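# Guide a ring along a buzz wire without touching it

## Task

Carry the ring along the wire, never letting the ring, gripper or anything else touch the thin section, until it reaches the green part at the far end. Leave it hanging there on its own, then release it and move the gripper away. It only counts if the ring stays there without the robot holding it.

## Robot and tools

ROBOT: a single arm with a two-finger gripper. The fingers point along the gripper's +z axis and open and close along its y axis. The reported end_effector_position is the midpoint between the finger pads when closed, roughly 2 cm short of the fingertips. Closing pushes the tips about 10 mm further along +z. The base may sit tilted relative to the table, and the printed hand position gets less accurate at long reach.

FRAME: every pose is in the scene frame. Its origin is on the table surface straight below the arm base, +z is up, and +y is to the left when facing along +x. Positions are in metres. Orientations are quaternions written w first (qw, qx, qy, qz).

ROW FORMAT: one row is 8 numbers in this order: x, y, z, qw, qx, qy, qz, opening. x, y, z and the quaternion are an absolute target pose for the gripper, not an offset. opening runs from -1 (closed) to +1 (fully open, 0.084 m). To hold an orientation, repeat the same quaternion in every row instead of copying the possibly drifted one from the last result.

execute_actions(actions): a list of actions run in order. Each action is a table of at most 15 rows; each row lasts one control step (1/30 s), and if fewer than 15 rows are given the last row is held for the remaining steps. An action is rejected if its target is over 0.6 m from the gripper's position at that action's start along any gripper axis. If any action is malformed, or the first fails that check against the latest reported state, nothing at all runs. An empty list just returns the current state and images.

move(target, speed, blocking): drives the gripper in a straight line toward one absolute pose given as a single 8-number row. speed is in m/s, 0.002 to 0.5 (default 0.25); rotation is capped at twice that value in rad/s. The path takes 0.5 to 10 s and is cut off at 10 s. It does not avoid obstacles, the gripper can lag, stray or overshoot the speed, especially with the arm almost straight. The opening is applied at the start. With blocking=false you get a result after 0.5 s while the arm keeps going; until a result shows the move has finished, further moves and execute_actions are refused, so call wait or stop. The result adds a "move:" line: done means at rest near the target; other endings include off_target, moving, held (a check stopped the final step) and fault. limits=paced means the sent pose was clipped; limits=held means some steps were blocked, after which the arm may jump faster than speed. The distance to the target is also reported.

wait(seconds): 0 to 10 s of simulation with the last command held; returns early if a running move ends. stop(): brakes a running move (needs room, more when fast); fingers keep moving. zoom_image(camera, region): enlarges [x0, y0, x1, y1] pixels (top-left is 0,0; at most 504x504) of cam_high, cam_low or cam_wrist's latest image. show_instructions(): shows the reference pages. finished_scene(scene): ends the given scene number irreversibly; the result says whether the goal was met.

CONTROL DETAILS: each control step the commanded pose is clipped to within 70 mm and 16 degrees of the measured pose, then solved by damped inverse kinematics with position given priority over orientation. After an action the arm only continues to the last clipped pose, so far targets need several actions. Joints move at most 3.14 rad/s and arrive together. "Hand target" in a result is where the controller is currently heading. A "pose unreachable" line means the clearance check (which treats any mount under the base as arm) altered or blocked the command.

RESULTS: the state line gives the gripper pose and linear/angular velocities. grip_measured is the current finger opening on the command scale; to keep holding, command a value clearly below it (lower squeezes harder, about 24 N per pad max). Joint torques are listed in joint order, include offsets and noise, and are nonzero in free air. Calibration for each camera (intrinsics K, distortion, world-to-camera transform) is supplied; fixed cameras may be off by up to about 2.3 degrees and 9 mm.

HAZARDS: any contact with the thin wire is an immediate failure, so keep the ring centred around the wire and move slowly near bends. Do not knock anything off the table. Loose objects may get brief pushes. Joint load limits (N m): waist 46.5, shoulder 46.5, upper arm roll 27.9, elbow 27.9, forearm roll 27.9, wrist pitch 18.6, wrist roll 18.6; reaching one causes a torque fault, a small back-off and a 10 s hold. Holding loads heats motors: a MOTOR HOT warning appears at 65 °C, and at 80 °C the brakes lock until cool (OVER-TEMPERATURE FAULT). Fast contacts and pushing a target past contact hit harder; avoid drops, slips and slams. Once the ring rests on the green end, open the fingers and withdraw before ending the scene.

Each tool is called after "Emit:" by a JSON object that holds its "api" and its "payload".

Reference images:

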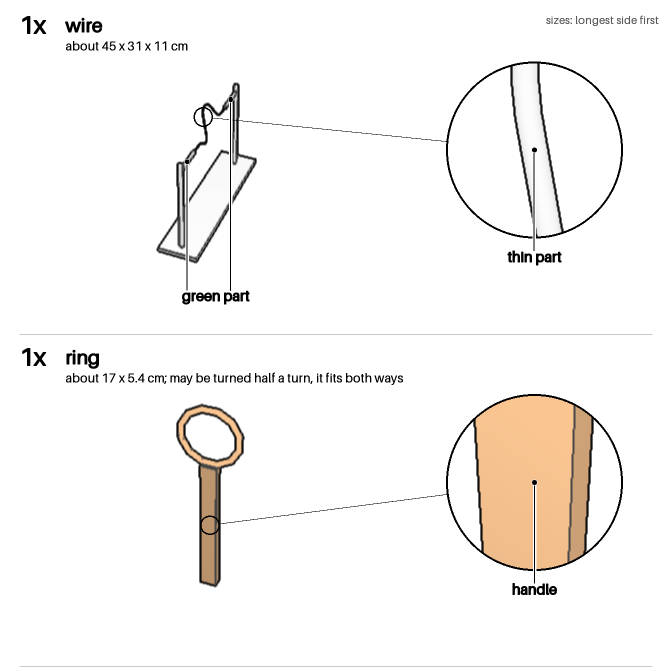

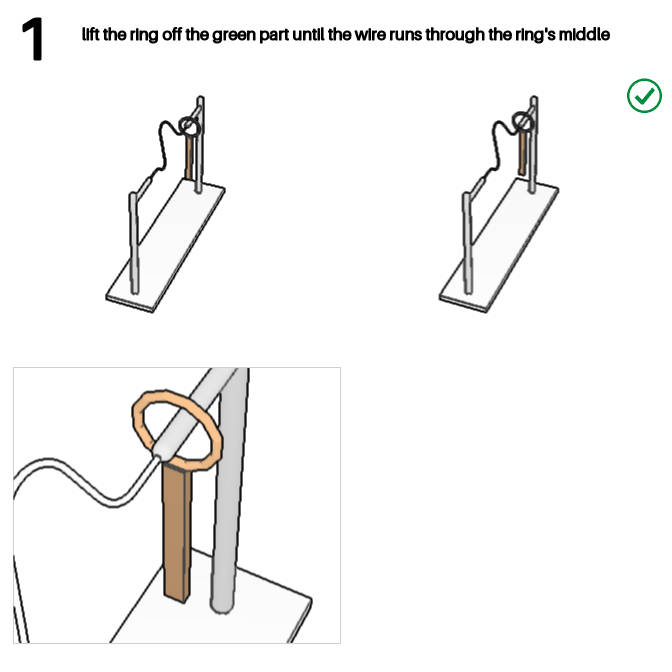

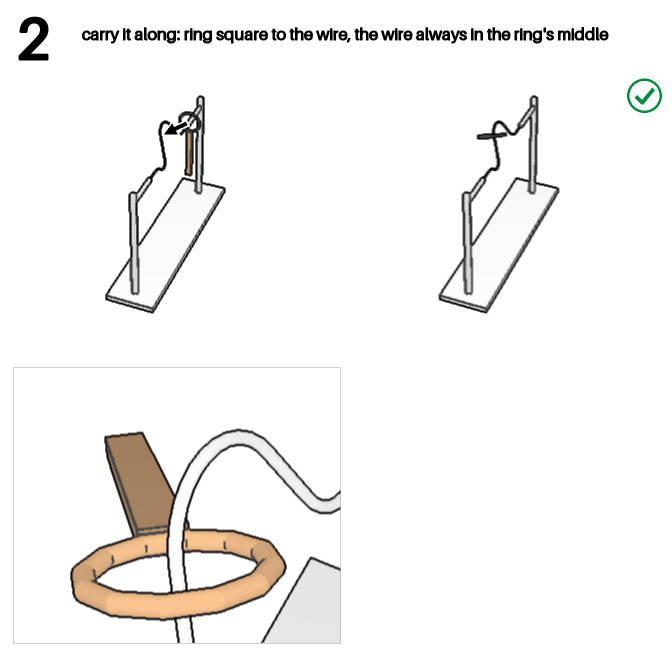

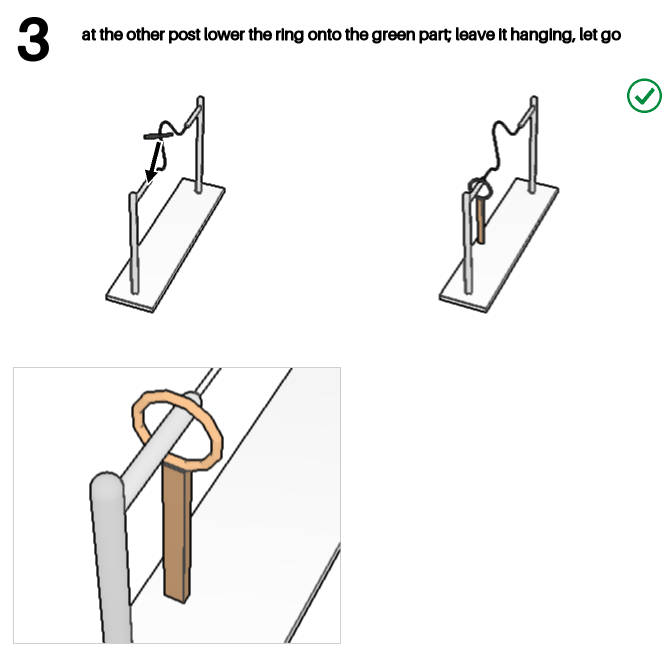

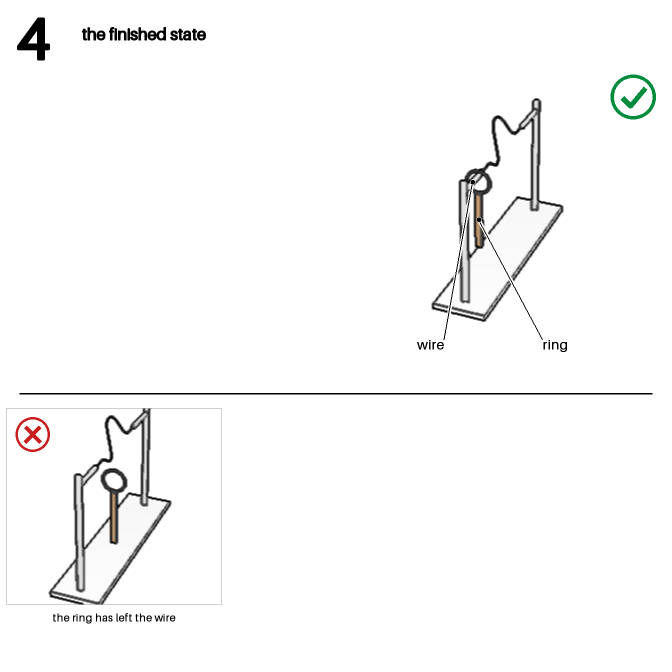

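## Session

Emit:
{"api": "execute_actions", "payload": {"actions": []}}

Scene clock: 0.00 s.
end_effector_position=(+0.4362, +0.2188, +0.2714) grip_measured=+1.00 end_effector_quat_wxyz=(-0.383, +0.865, -0.139, -0.292) end_effector_velocity=(+0.000, +0.000, +0.001) end_effector_angular_velocity=(+0.001, -0.002, +0.001)
Joint positions: [ 0.195  0.423 -0.141  1.299  0.924  1.544 -0.006  0.084]
Joint velocities: [ 0.    -0.001  0.001  0.001  0.     0.    -0.     0.   ]
Joint torques (N m, as the arm reports them, + toward a larger angle): no reading
Motor temperatures (°C, as the motors report them): [39 33 44 35 39 38 36]
Hand target: +0.436, +0.219, +0.271; -0.383, +0.865, -0.139, -0.292

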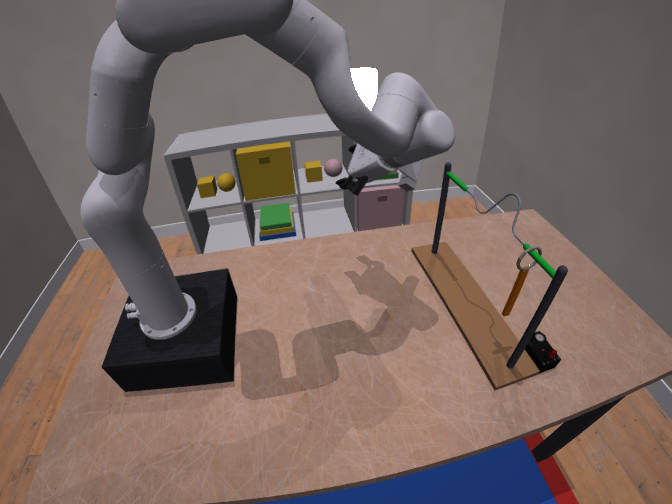

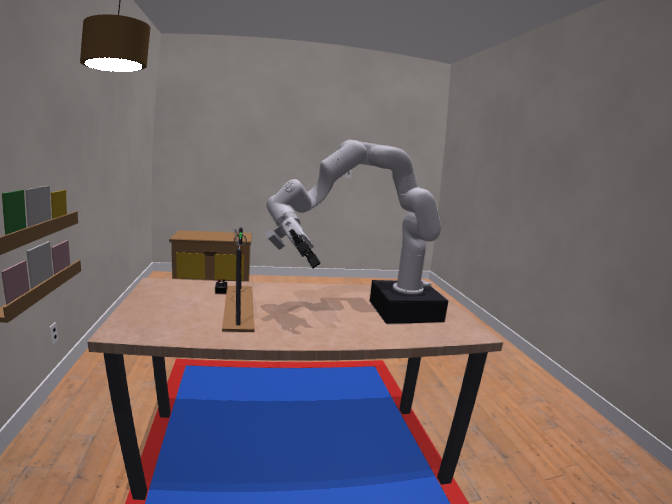

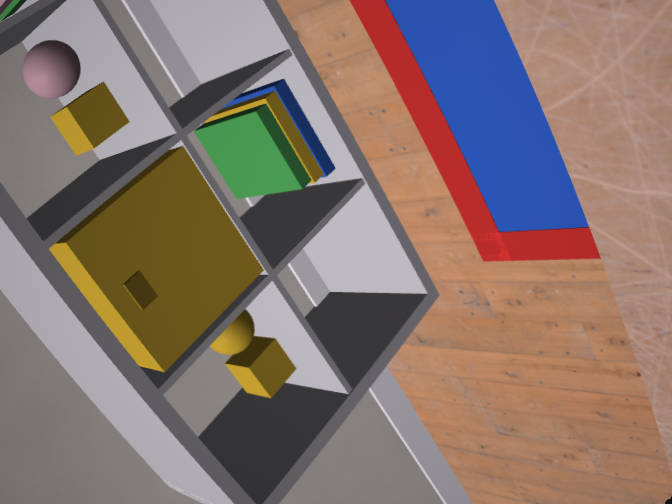

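Emit:
{"api": "zoom_image", "payload": {"camera": "cam_high", "region": [400, 150, 600, 400]}}

Emit:
{"api": "zoom_image", "payload": {"camera": "cam_low", "region": [190, 210, 290, 340]}}

Region (400, 150, 600, 400) of cam_high's 672x504 image, scaled by 2.016, with more detail than that image has; it fills the left 403 columns of this view, and the rest is white.

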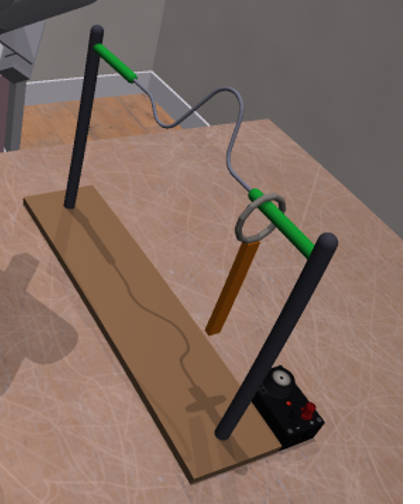

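Region (190, 210, 290, 340) of cam_low's 672x504 image, scaled by 3.877, with more detail than that image has; it fills the left 388 columns of this view, and the rest is white.

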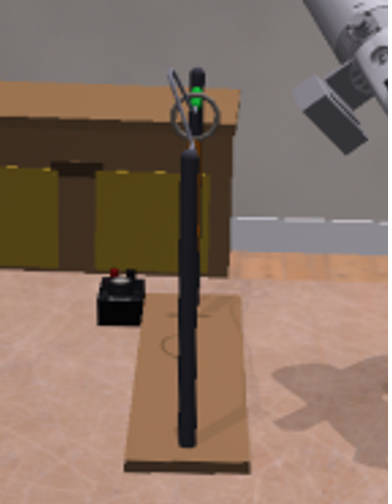

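Emit:
{"api": "zoom_image", "payload": {"camera": "cam_high", "region": [430, 155, 580, 285]}}

Emit:
{"api": "zoom_image", "payload": {"camera": "cam_low", "region": [215, 220, 265, 260]}}

Region (430, 155, 580, 285) of cam_high's 672x504 image, scaled by 3.360, with more detail than that image has; it fills the top 437 rows of this view, and the rest is white.

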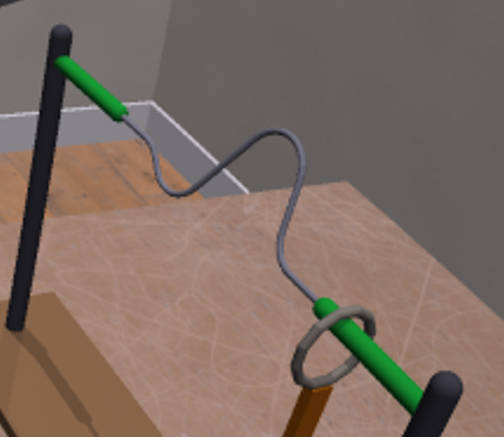

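Region (215, 220, 265, 260) of cam_low's 672x504 image, scaled by 10.080, with more detail than that image has; it fills the top 403 rows of this view, and the rest is white.

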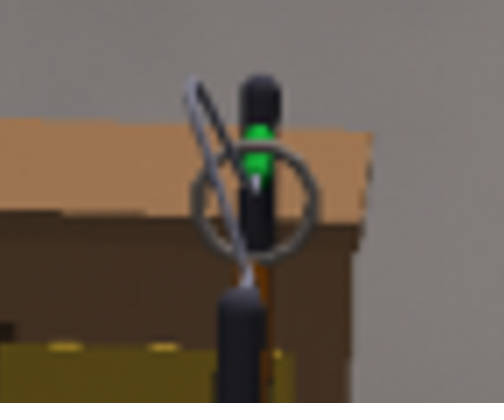

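Emit:
{"api": "move", "payload": {"target": [0.40,-0.08,0.2,0,0.707,0,0.707,1], "speed": 0.4}}

Scene clock: 41.27 s.
end_effector_position=(+0.4008, -0.0808, +0.1996) grip_measured=+1.00 end_effector_quat_wxyz=(+0.000, +0.708, +0.001, +0.706) end_effector_velocity=(+0.000, -0.001, -0.000) end_effector_angular_velocity=(-0.001, -0.011, -0.003)
Joint positions: [ 0.014  0.346 -0.418  0.173  2.74   1.746 -3.063  0.084]
Joint velocities: [-0.003  0.02   0.007  0.003  0.009  0.028 -0.     0.   ]
Joint torques (N m, as the arm reports them, + toward a larger angle): [ -0.5  -10.76  -2.25   4.31   1.49   2.38   0.57]
Motor temperatures (°C, as the motors report them): [39 35 44 40 39 38 36]
Hand target: +0.401, -0.081, +0.199; -0.000, +0.708, +0.001, +0.706
Off the commanded pose: 0.001 m, 0 deg.
move: done; limits=paced
camera_calibration (this result's frames):
cam_wrist: T_world_to_cam=[[-0.00109466, -0.999911, -0.0133027, -0.0475325], [-0.000883301, 0.0133037, -0.999911, 0.270998], [0.999999, -0.00108281, -0.000897785, -0.274872], [0, 0, 0, 1]] pos_world=[0.275059, -0.0514312, 0.270095]

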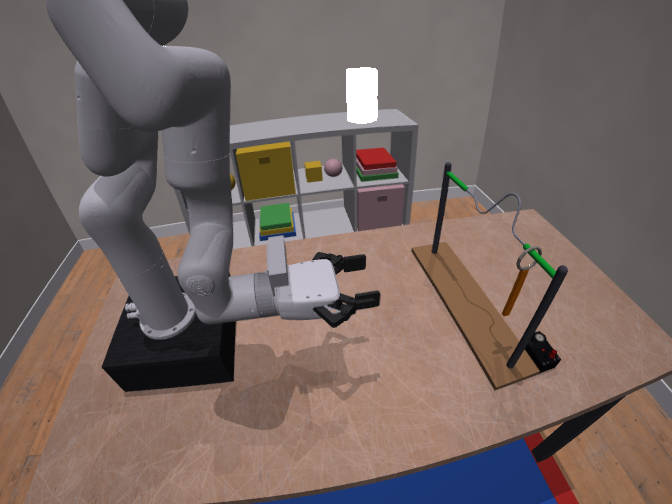

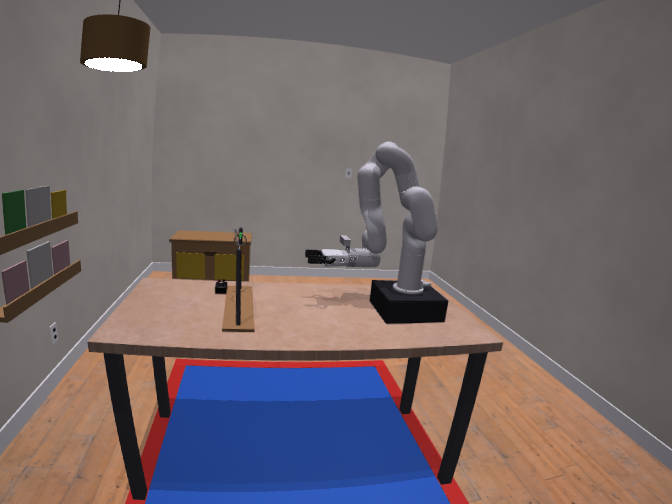

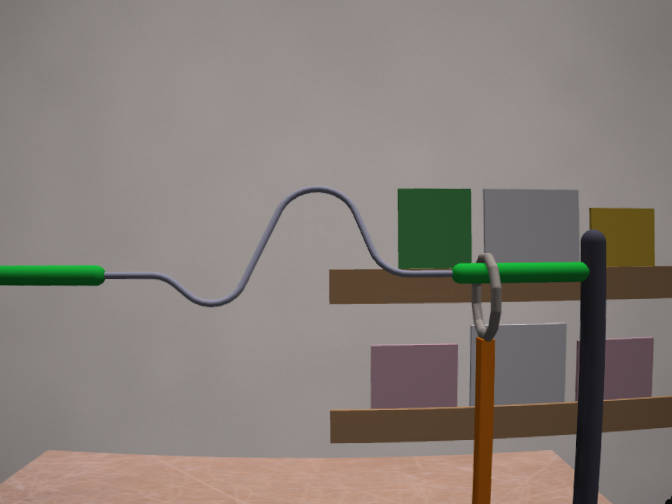

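Emit:
{"api": "move", "payload": {"target": [0.40,0.06,0.2,0,0.707,0,0.707,1], "speed": 0.3}}

Scene clock: 47.50 s.
end_effector_position=(+0.3993, +0.0600, +0.2000) grip_measured=+1.00 end_effector_quat_wxyz=(-0.001, +0.707, -0.000, +0.707) end_effector_velocity=(+0.001, +0.001, +0.000) end_effector_angular_velocity=(-0.001, -0.002, -0.012)
Joint positions: [ 0.248  0.307  0.135  0.148  3.508  1.723 -3.115  0.084]
Joint velocities: [ 0.005  0.004  0.013  0.007  0.029 -0.    -0.002  0.   ]
Joint torques (N m, as the arm reports them, + toward a larger angle): [ -0.93 -11.43  -1.19   4.22   1.52   2.4    0.63]
Motor temperatures (°C, as the motors report them): [39 34 44 39 39 38 36]
Hand target: +0.399, +0.060, +0.200; -0.000, +0.707, -0.000, +0.707
Off the commanded pose: 0.001 m, 0 deg.
move: done
camera_calibration (this result's frames):
cam_wrist: T_world_to_cam=[[-0.00130098, -0.999883, -0.0152695, 0.093695], [0.00203445, 0.0152669, -0.999881, 0.268162], [0.999997, -0.00133189, 0.00201435, -0.273847], [0, 0, 0, 1]] pos_world=[0.273423, 0.0892253, 0.270112]

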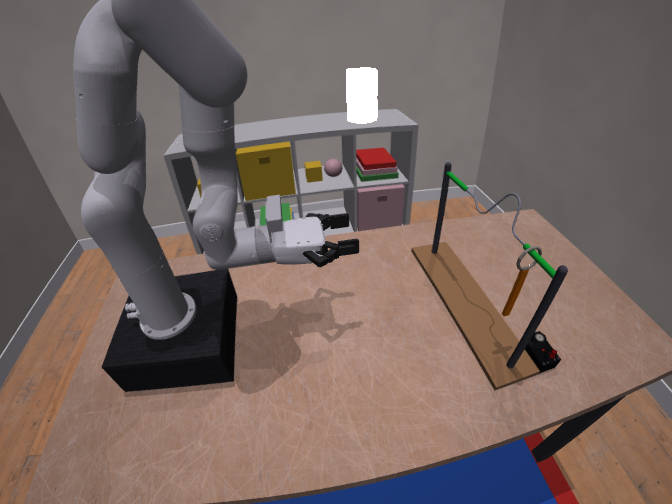

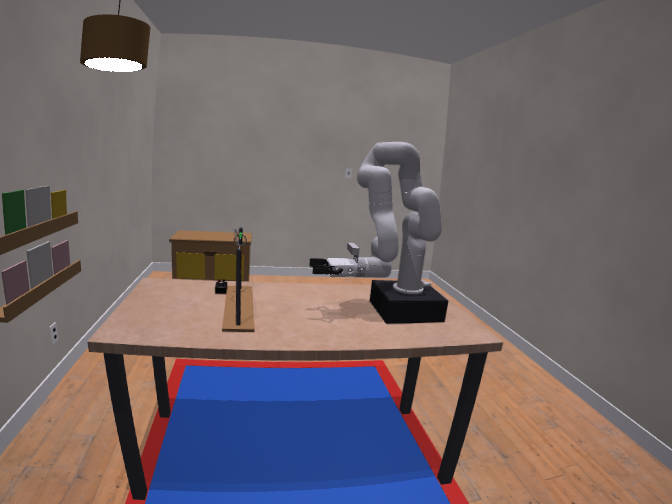

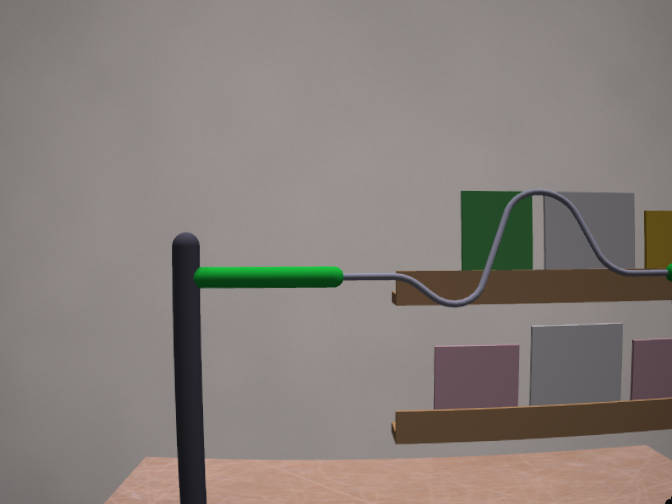

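Emit:
{"api": "move", "payload": {"target": [0.56,-0.139,0.135,0,0.6087,0,0.7933,0.2], "speed": 0.3}}

Scene clock: 98.27 s.
end_effector_position=(+0.5608, -0.1385, +0.1355) grip_measured=+0.19 end_effector_quat_wxyz=(+0.000, +0.609, +0.000, +0.793) end_effector_velocity=(+0.003, -0.002, +0.000) end_effector_angular_velocity=(-0.001, -0.005, -0.000)
Joint positions: [-0.029  1.008 -0.296  0.89   3.004  1.963 -2.893  0.052]
Joint velocities: [-0.003  0.006 -0.001  0.012 -0.    -0.001  0.001  0.   ]
Joint torques (N m, as the arm reports them, + toward a larger angle): [ -0.39 -21.23  -4.79   5.32   1.53   2.74   0.43]
Motor temperatures (°C, as the motors report them): [39 34 44 36 39 38 36]
Hand target: +0.561, -0.139, +0.135; +0.000, +0.609, +0.000, +0.793
Off the commanded pose: 0.001 m, 0 deg.
move: done
camera_calibration (this result's frames):
cam_wrist: T_world_to_cam=[[0.0017229, -0.999906, -0.0136386, -0.107473], [0.261474, 0.0136145, -0.965114, 0.0560216], [0.965209, -0.00190333, 0.261473, -0.451192], [0, 0, 0, 1]] pos_world=[0.421032, -0.109084, 0.170576]

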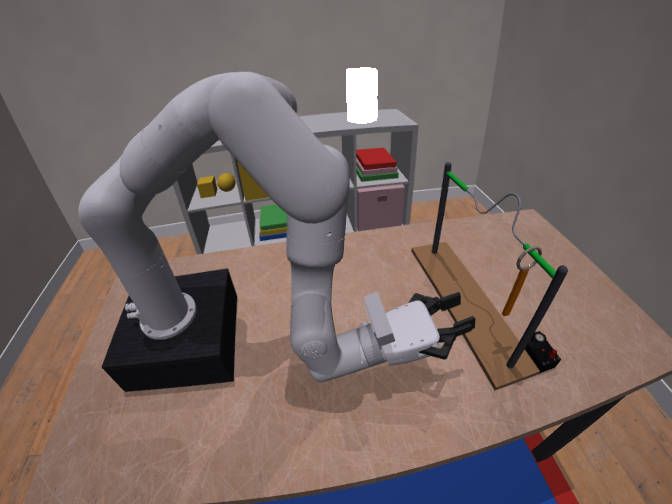

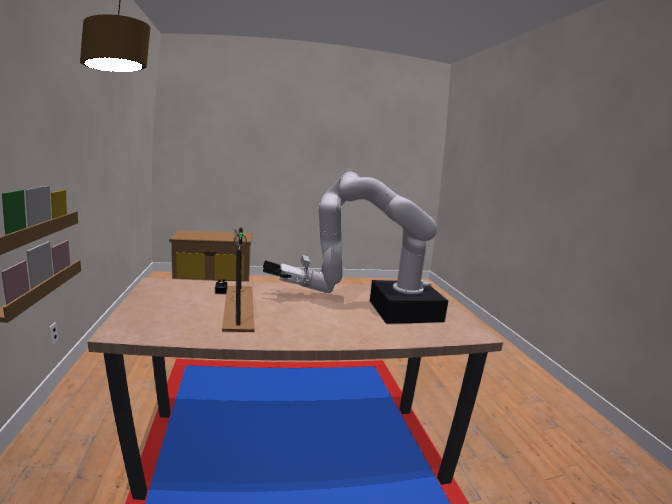

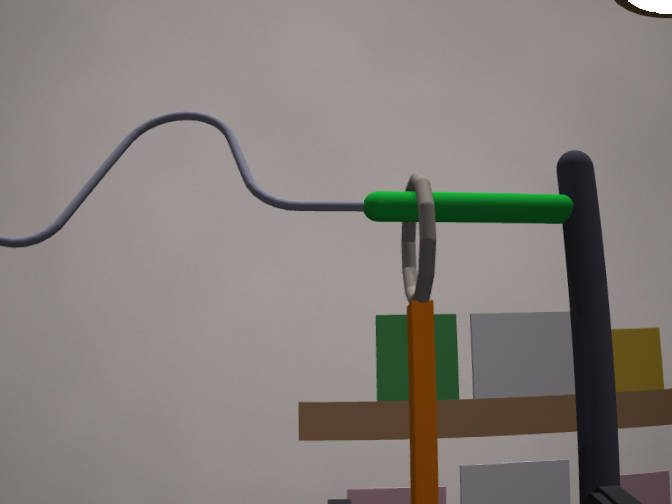

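Emit:
{"api": "move", "payload": {"target": [0.667,-0.141,0.16,0,0.6087,0,0.7933,0.2], "speed": 0.1}}

Emit:
{"api": "zoom_image", "payload": {"camera": "cam_high", "region": [430, 200, 600, 380]}}

Emit:
{"api": "zoom_image", "payload": {"camera": "cam_low", "region": [200, 215, 320, 305]}}

Scene clock: 104.97 s.
end_effector_position=(+0.6665, -0.1407, +0.1601) grip_measured=+0.19 end_effector_quat_wxyz=(-0.000, +0.609, -0.000, +0.793) end_effector_velocity=(+0.003, +0.000, +0.002) end_effector_angular_velocity=(+0.000, -0.002, +0.002)
Joint positions: [-0.014  1.018 -0.277  1.204  3.036  1.655 -2.87   0.052]
Joint velocities: [-0.     0.002  0.     0.011 -0.001 -0.006  0.001 -0.   ]
Joint torques (N m, as the arm reports them, + toward a larger angle): [ -0.62 -24.74  -4.25   9.39   1.29   2.6    0.62]
Motor temperatures (°C, as the motors report them): [39 34 44 36 39 38 36]
Hand target: +0.667, -0.141, +0.160; -0.000, +0.609, -0.000, +0.793
Off the commanded pose: 0.001 m, 0 deg.
move: done
camera_calibration (this result's frames):
cam_wrist: T_world_to_cam=[[0.0016583, -0.999893, -0.0145035, -0.109308], [0.260797, 0.0144341, -0.965286, 0.0526876], [0.965392, -0.00218174, 0.260793, -0.559707], [0, 0, 0, 1]] pos_world=[0.526777, -0.111278, 0.195241]

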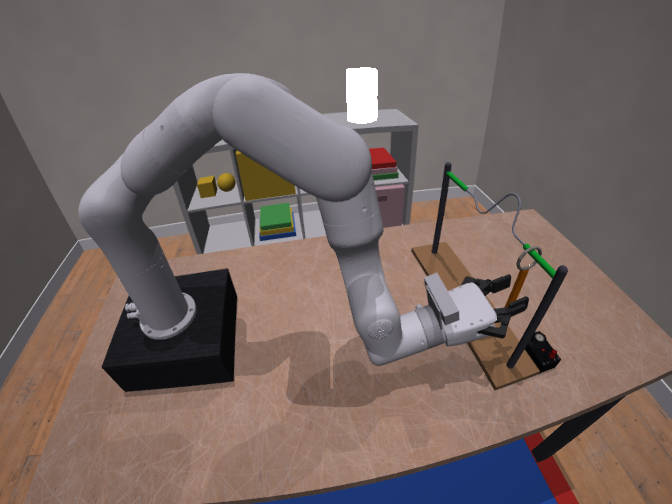

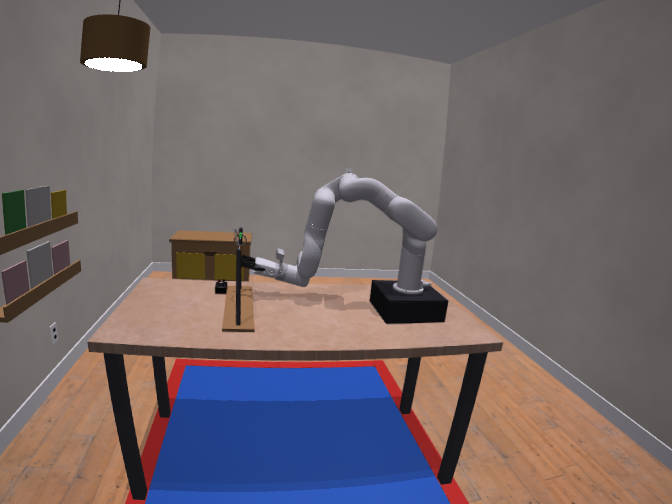

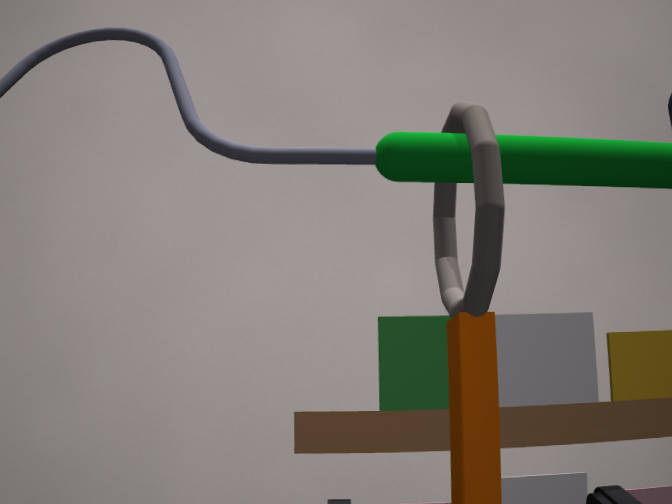

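Region (430, 200, 600, 380) of cam_high's 672x504 image, scaled by 2.800, with more detail than that image has.

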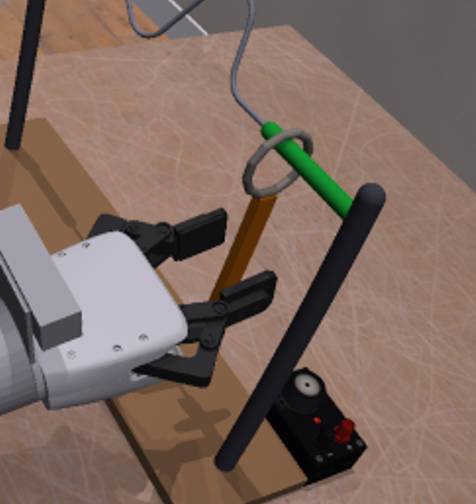

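Region (200, 215, 320, 305) of cam_low's 672x504 image, scaled by 4.200, with more detail than that image has; it fills the top 378 rows of this view, and the rest is white.

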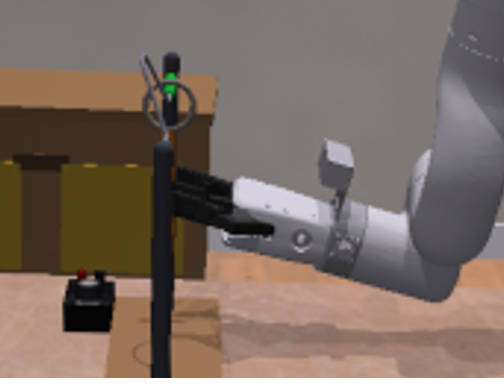

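Emit:
{"api": "move", "payload": {"target": [0.682,-0.142,0.164,0,0.6087,0,0.7933,0.2], "speed": 0.05}}

Emit:
{"api": "zoom_image", "payload": {"camera": "cam_high", "region": [460, 220, 580, 340]}}

Scene clock: 109.80 s.
end_effector_position=(+0.6818, -0.1419, +0.1639) grip_measured=+0.19 end_effector_quat_wxyz=(+0.000, +0.609, -0.000, +0.793) end_effector_velocity=(+0.002, +0.000, -0.000) end_effector_angular_velocity=(+0.002, +0.001, -0.001)
Joint positions: [-0.015  1.029 -0.275  1.259  3.039  1.611 -2.865  0.052]
Joint velocities: [-0.001  0.002  0.002  0.007  0.002 -0.006  0.001 -0.   ]
Joint torques (N m, as the arm reports them, + toward a larger angle): [ -1.33 -25.12  -4.84  10.04   1.37   2.4    0.3 ]
Motor temperatures (°C, as the motors report them): [39 35 44 36 39 38 36]
Hand target: +0.682, -0.142, +0.164; -0.000, +0.609, -0.000, +0.793
Off the commanded pose: 0.000 m, 0 deg.
move: done
camera_calibration (this result's frames):
cam_wrist: T_world_to_cam=[[0.00185032, -0.999898, -0.0141396, -0.110741], [0.261072, 0.0141323, -0.965216, 0.0522041], [0.965318, -0.00190551, 0.261072, -0.575375], [0, 0, 0, 1]] pos_world=[0.541995, -0.112564, 0.199036]

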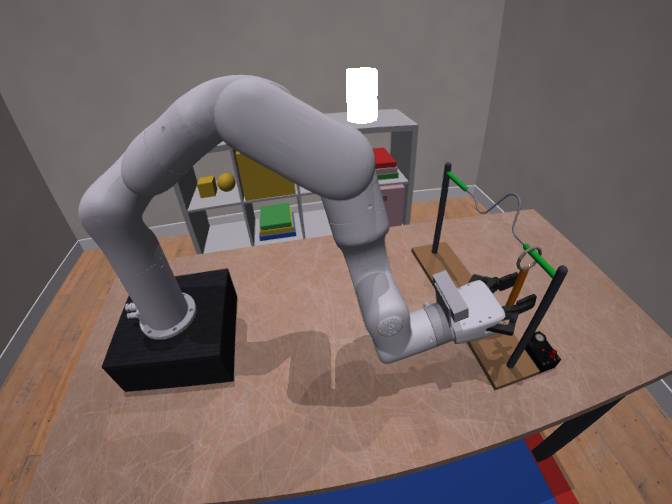

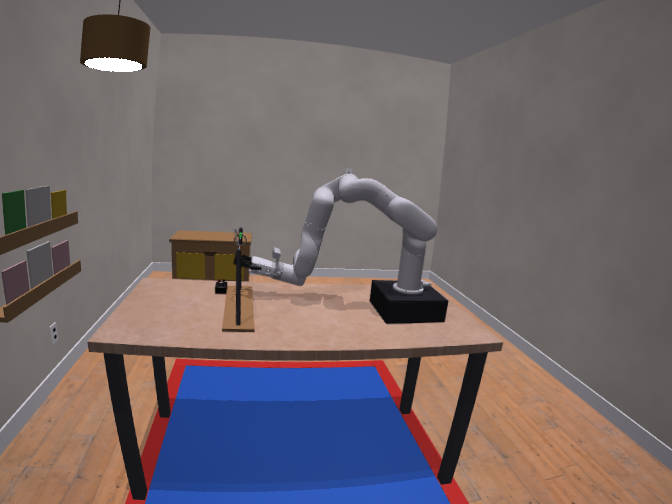

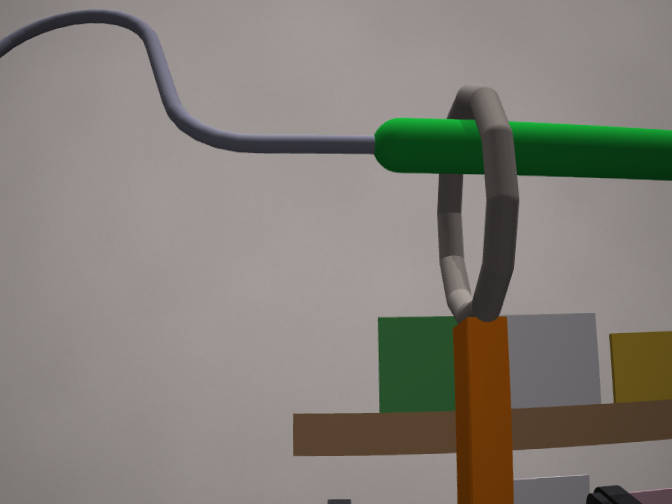

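Region (460, 220, 580, 340) of cam_high's 672x504 image, scaled by 4.200, with more detail than that image has.

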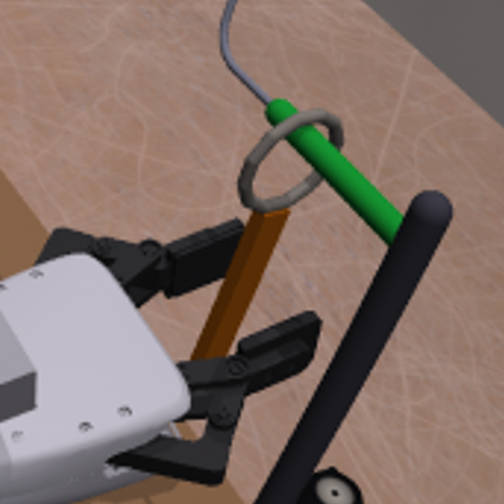

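Emit:
{"api": "move", "payload": {"target": [0.682,-0.142,0.164,0,0.6087,0,0.7933,-1], "speed": 0.05}}

Scene clock: 113.13 s.
end_effector_position=(+0.6820, -0.1420, +0.1641) grip_measured=-0.82 end_effector_quat_wxyz=(-0.000, +0.609, +0.000, +0.793) end_effector_velocity=(-0.000, +0.000, -0.001) end_effector_angular_velocity=(+0.001, +0.001, +0.001)
Joint positions: [-0.016  1.029 -0.275  1.26   3.039  1.611 -2.865  0.008]
Joint velocities: [-0.     0.     0.    -0.001 -0.001  0.     0.001  0.   ]
Joint torques (N m, as the arm reports them, + toward a larger angle): [ -1.13 -25.22  -4.93  10.17   1.56   2.57   0.34]
Motor temperatures (°C, as the motors report them): [39 35 44 37 39 38 36]
Hand target: +0.682, -0.142, +0.164; -0.000, +0.609, -0.000, +0.793
Off the commanded pose: 0.000 m, 0 deg.
move: done
camera_calibration (this result's frames):
cam_wrist: T_world_to_cam=[[0.00199105, -0.999899, -0.0140571, -0.110858], [0.261359, 0.0140888, -0.965139, 0.0520416], [0.96524, -0.00175231, 0.261361, -0.57564], [0, 0, 0, 1]] pos_world=[0.542249, -0.112588, 0.199119]

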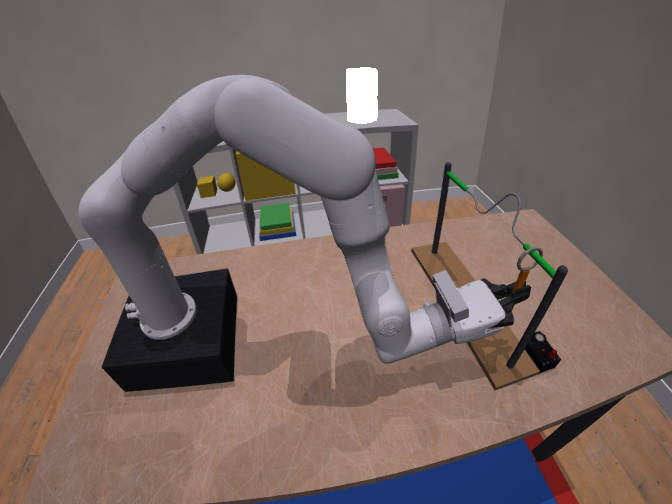

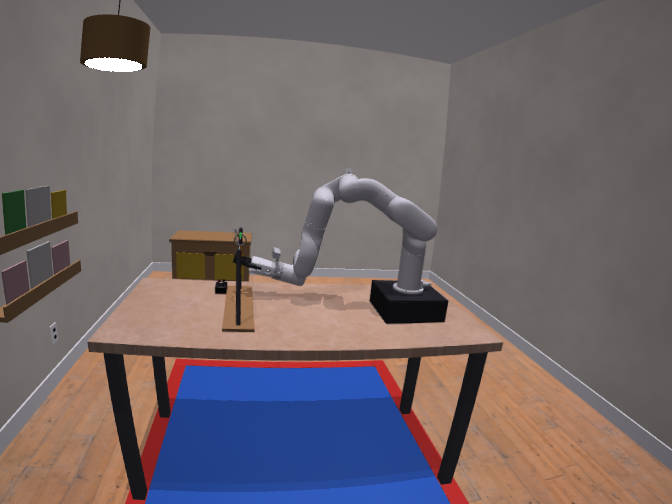

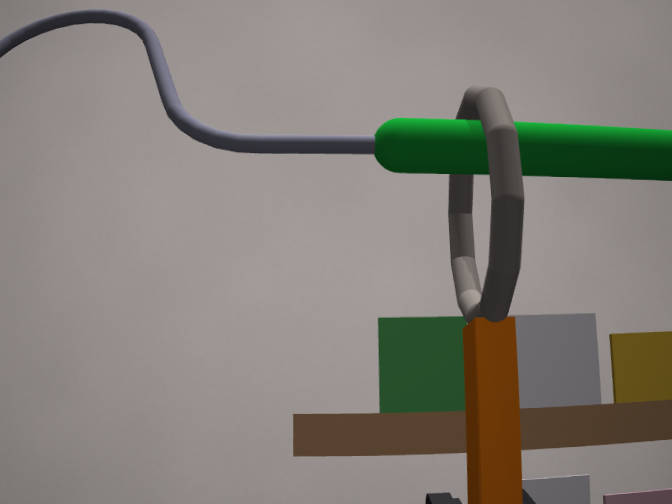

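Emit:
{"api": "move", "payload": {"target": [0.682,-0.155,0.177,0,0.6087,0,0.7933,-1], "speed": 0.05}}

Emit:
{"api": "move", "payload": {"target": [0.6344,-0.155,0.192,0,0.8191,0,0.5736,-1], "speed": 0.1}}

Scene clock: 120.30 s.
end_effector_position=(+0.6820, -0.1547, +0.1767) grip_measured=-0.82 end_effector_quat_wxyz=(-0.000, +0.609, -0.000, +0.793) end_effector_velocity=(-0.000, -0.000, -0.000) end_effector_angular_velocity=(+0.002, +0.002, +0.000)
Joint positions: [-0.025  1.002 -0.295  1.253  3.017  1.596 -2.845  0.008]
Joint velocities: [ 0.    -0.002 -0.001 -0.003 -0.001 -0.002  0.002  0.   ]
Joint torques (N m, as the arm reports them, + toward a larger angle): [ -1.43 -25.75  -4.69  10.29   1.87   2.84   0.28]
Motor temperatures (°C, as the motors report them): [39 35 45 37 39 38 36]
Hand target: +0.682, -0.155, +0.177; +0.000, +0.609, +0.000, +0.793
Off the commanded pose: 0.000 m, 0 deg.
move: done
camera_calibration (this result's frames):
cam_wrist: T_world_to_cam=[[0.0020699, -0.999897, -0.0141887, -0.123476], [0.261092, 0.014237, -0.965209, 0.0646944], [0.965312, -0.00170667, 0.261094, -0.578949], [0, 0, 0, 1]] pos_world=[0.54223, -0.125373, 0.211852]

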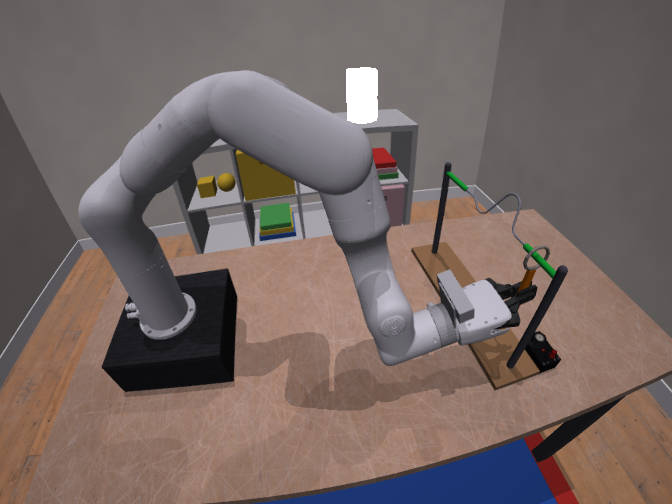

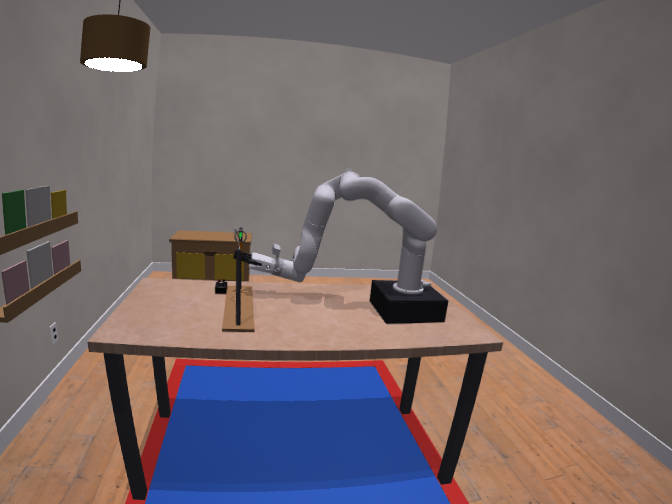

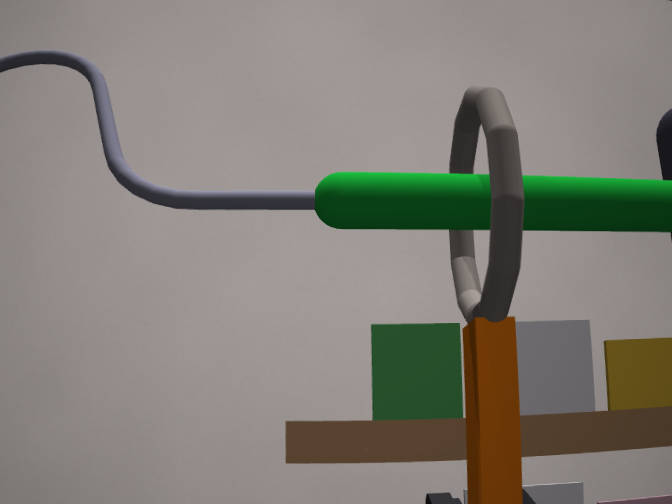

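Scene clock: 123.73 s.
end_effector_position=(+0.6342, -0.1550, +0.1918) grip_measured=-0.82 end_effector_quat_wxyz=(+0.000, +0.819, -0.000, +0.574) end_effector_velocity=(-0.000, -0.000, +0.000) end_effector_angular_velocity=(+0.000, +0.008, +0.000)
Joint positions: [ 0.104  0.575 -0.418  1.086  2.665  0.773 -2.657  0.008]
Joint velocities: [ 0.001 -0.003 -0.     0.003 -0.009 -0.012  0.008  0.   ]
Joint torques (N m, as the arm reports them, + toward a larger angle): [ -1.02 -21.36  -4.62  12.38   1.24   1.6    0.6 ]
Motor temperatures (°C, as the motors report them): [39 35 45 37 39 38 36]
Hand target: +0.634, -0.155, +0.192; +0.000, +0.819, +0.000, +0.574
Off the commanded pose: 0.000 m, 0 deg.
move: done
camera_calibration (this result's frames):
cam_wrist: T_world_to_cam=[[-0.00672293, -0.999901, -0.0123976, -0.118208], [-0.338915, 0.0139425, -0.940714, 0.467497], [0.940793, -0.0021226, -0.338975, -0.406192], [0, 0, 0, 1]] pos_world=[0.539789, -0.125576, 0.300626]

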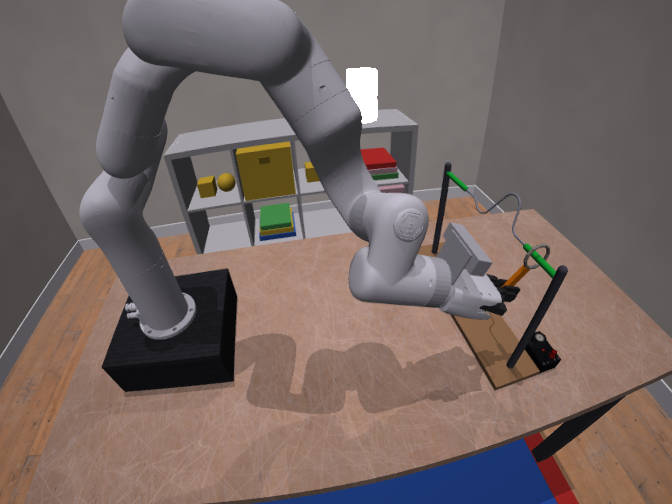

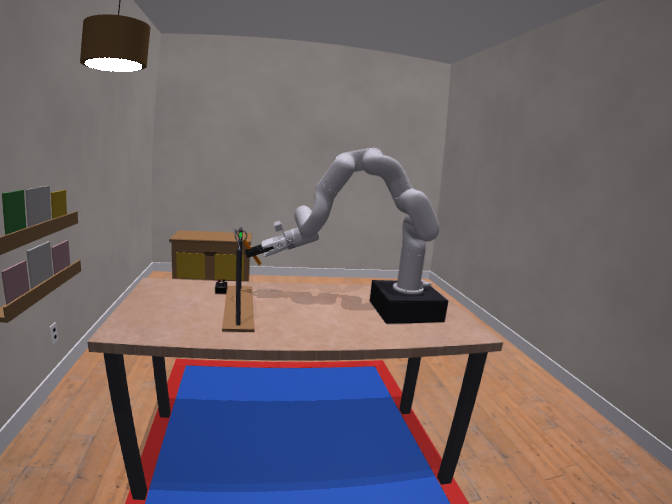

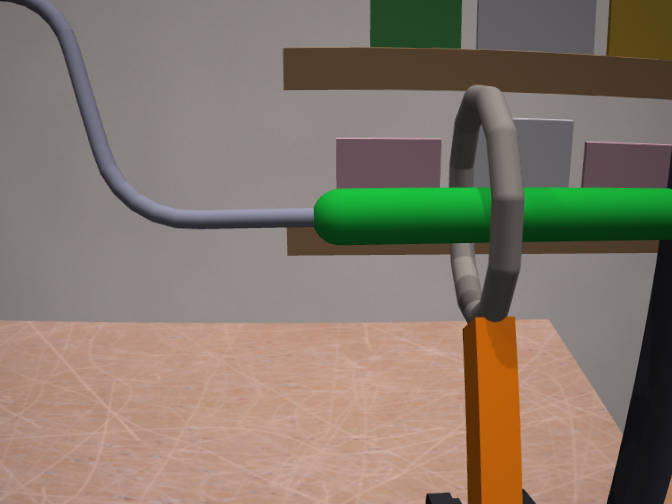

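Emit:
{"api": "move", "payload": {"target": [0.604,-0.155,0.2316,0,0.9537,0,0.3007,-1], "speed": 0.1}}

Scene clock: 128.90 s.
end_effector_position=(+0.6042, -0.1552, +0.2319) grip_measured=-0.82 end_effector_quat_wxyz=(+0.000, +0.953, +0.000, +0.302) end_effector_velocity=(-0.000, -0.001, +0.000) end_effector_angular_velocity=(+0.001, +0.014, -0.005)
Joint positions: [ 0.175  0.406 -0.409  1.123  1.099  0.291 -1.166  0.008]
Joint velocities: [ 0.013  0.003 -0.02   0.003 -0.037  0.014  0.041  0.   ]
Joint torques (N m, as the arm reports them, + toward a larger angle): [ -0.74 -20.02  -4.    14.91   0.5   -1.32   0.4 ]
Motor temperatures (°C, as the motors report them): [39 35 45 38 39 38 36]
Hand target: +0.604, -0.155, +0.232; +0.000, +0.953, +0.000, +0.302
Off the commanded pose: 0.000 m, 0 deg.
move: done
camera_calibration (this result's frames):
cam_wrist: T_world_to_cam=[[-0.012632, -0.999903, -0.00582436, -0.116064], [-0.815542, 0.0136729, -0.578536, 0.698962], [0.57856, -0.00255807, -0.815636, -0.0349992], [0, 0, 0, 1]] pos_world=[0.588816, -0.125699, 0.375152]

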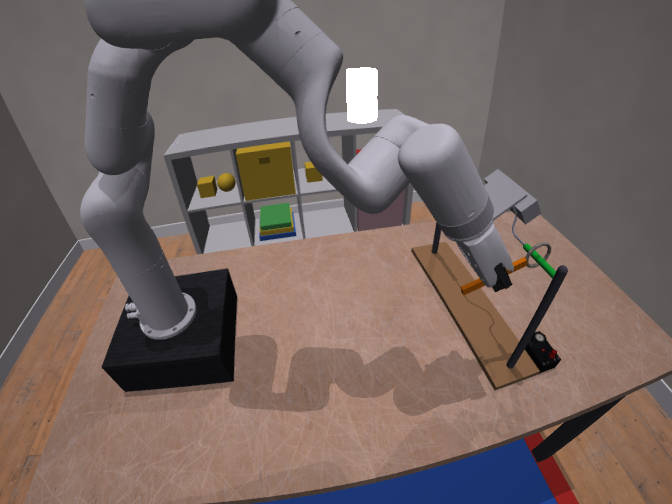

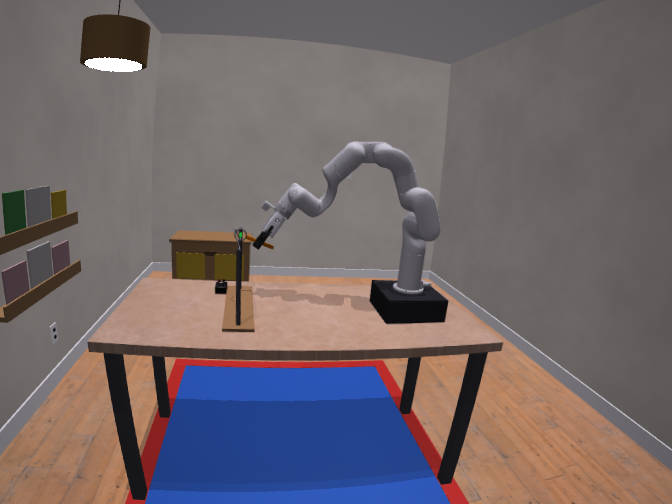

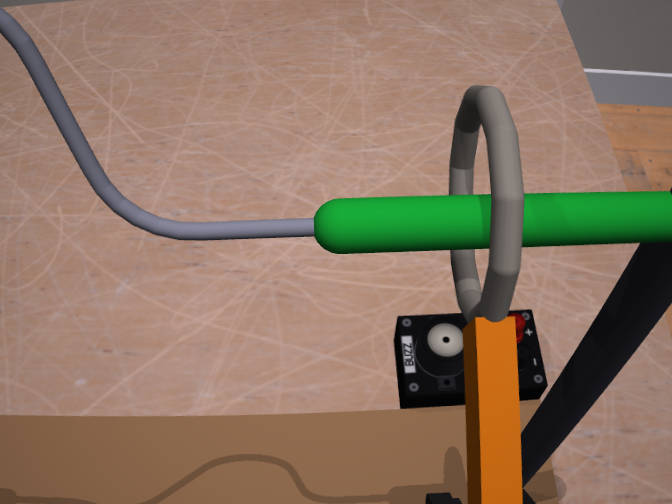

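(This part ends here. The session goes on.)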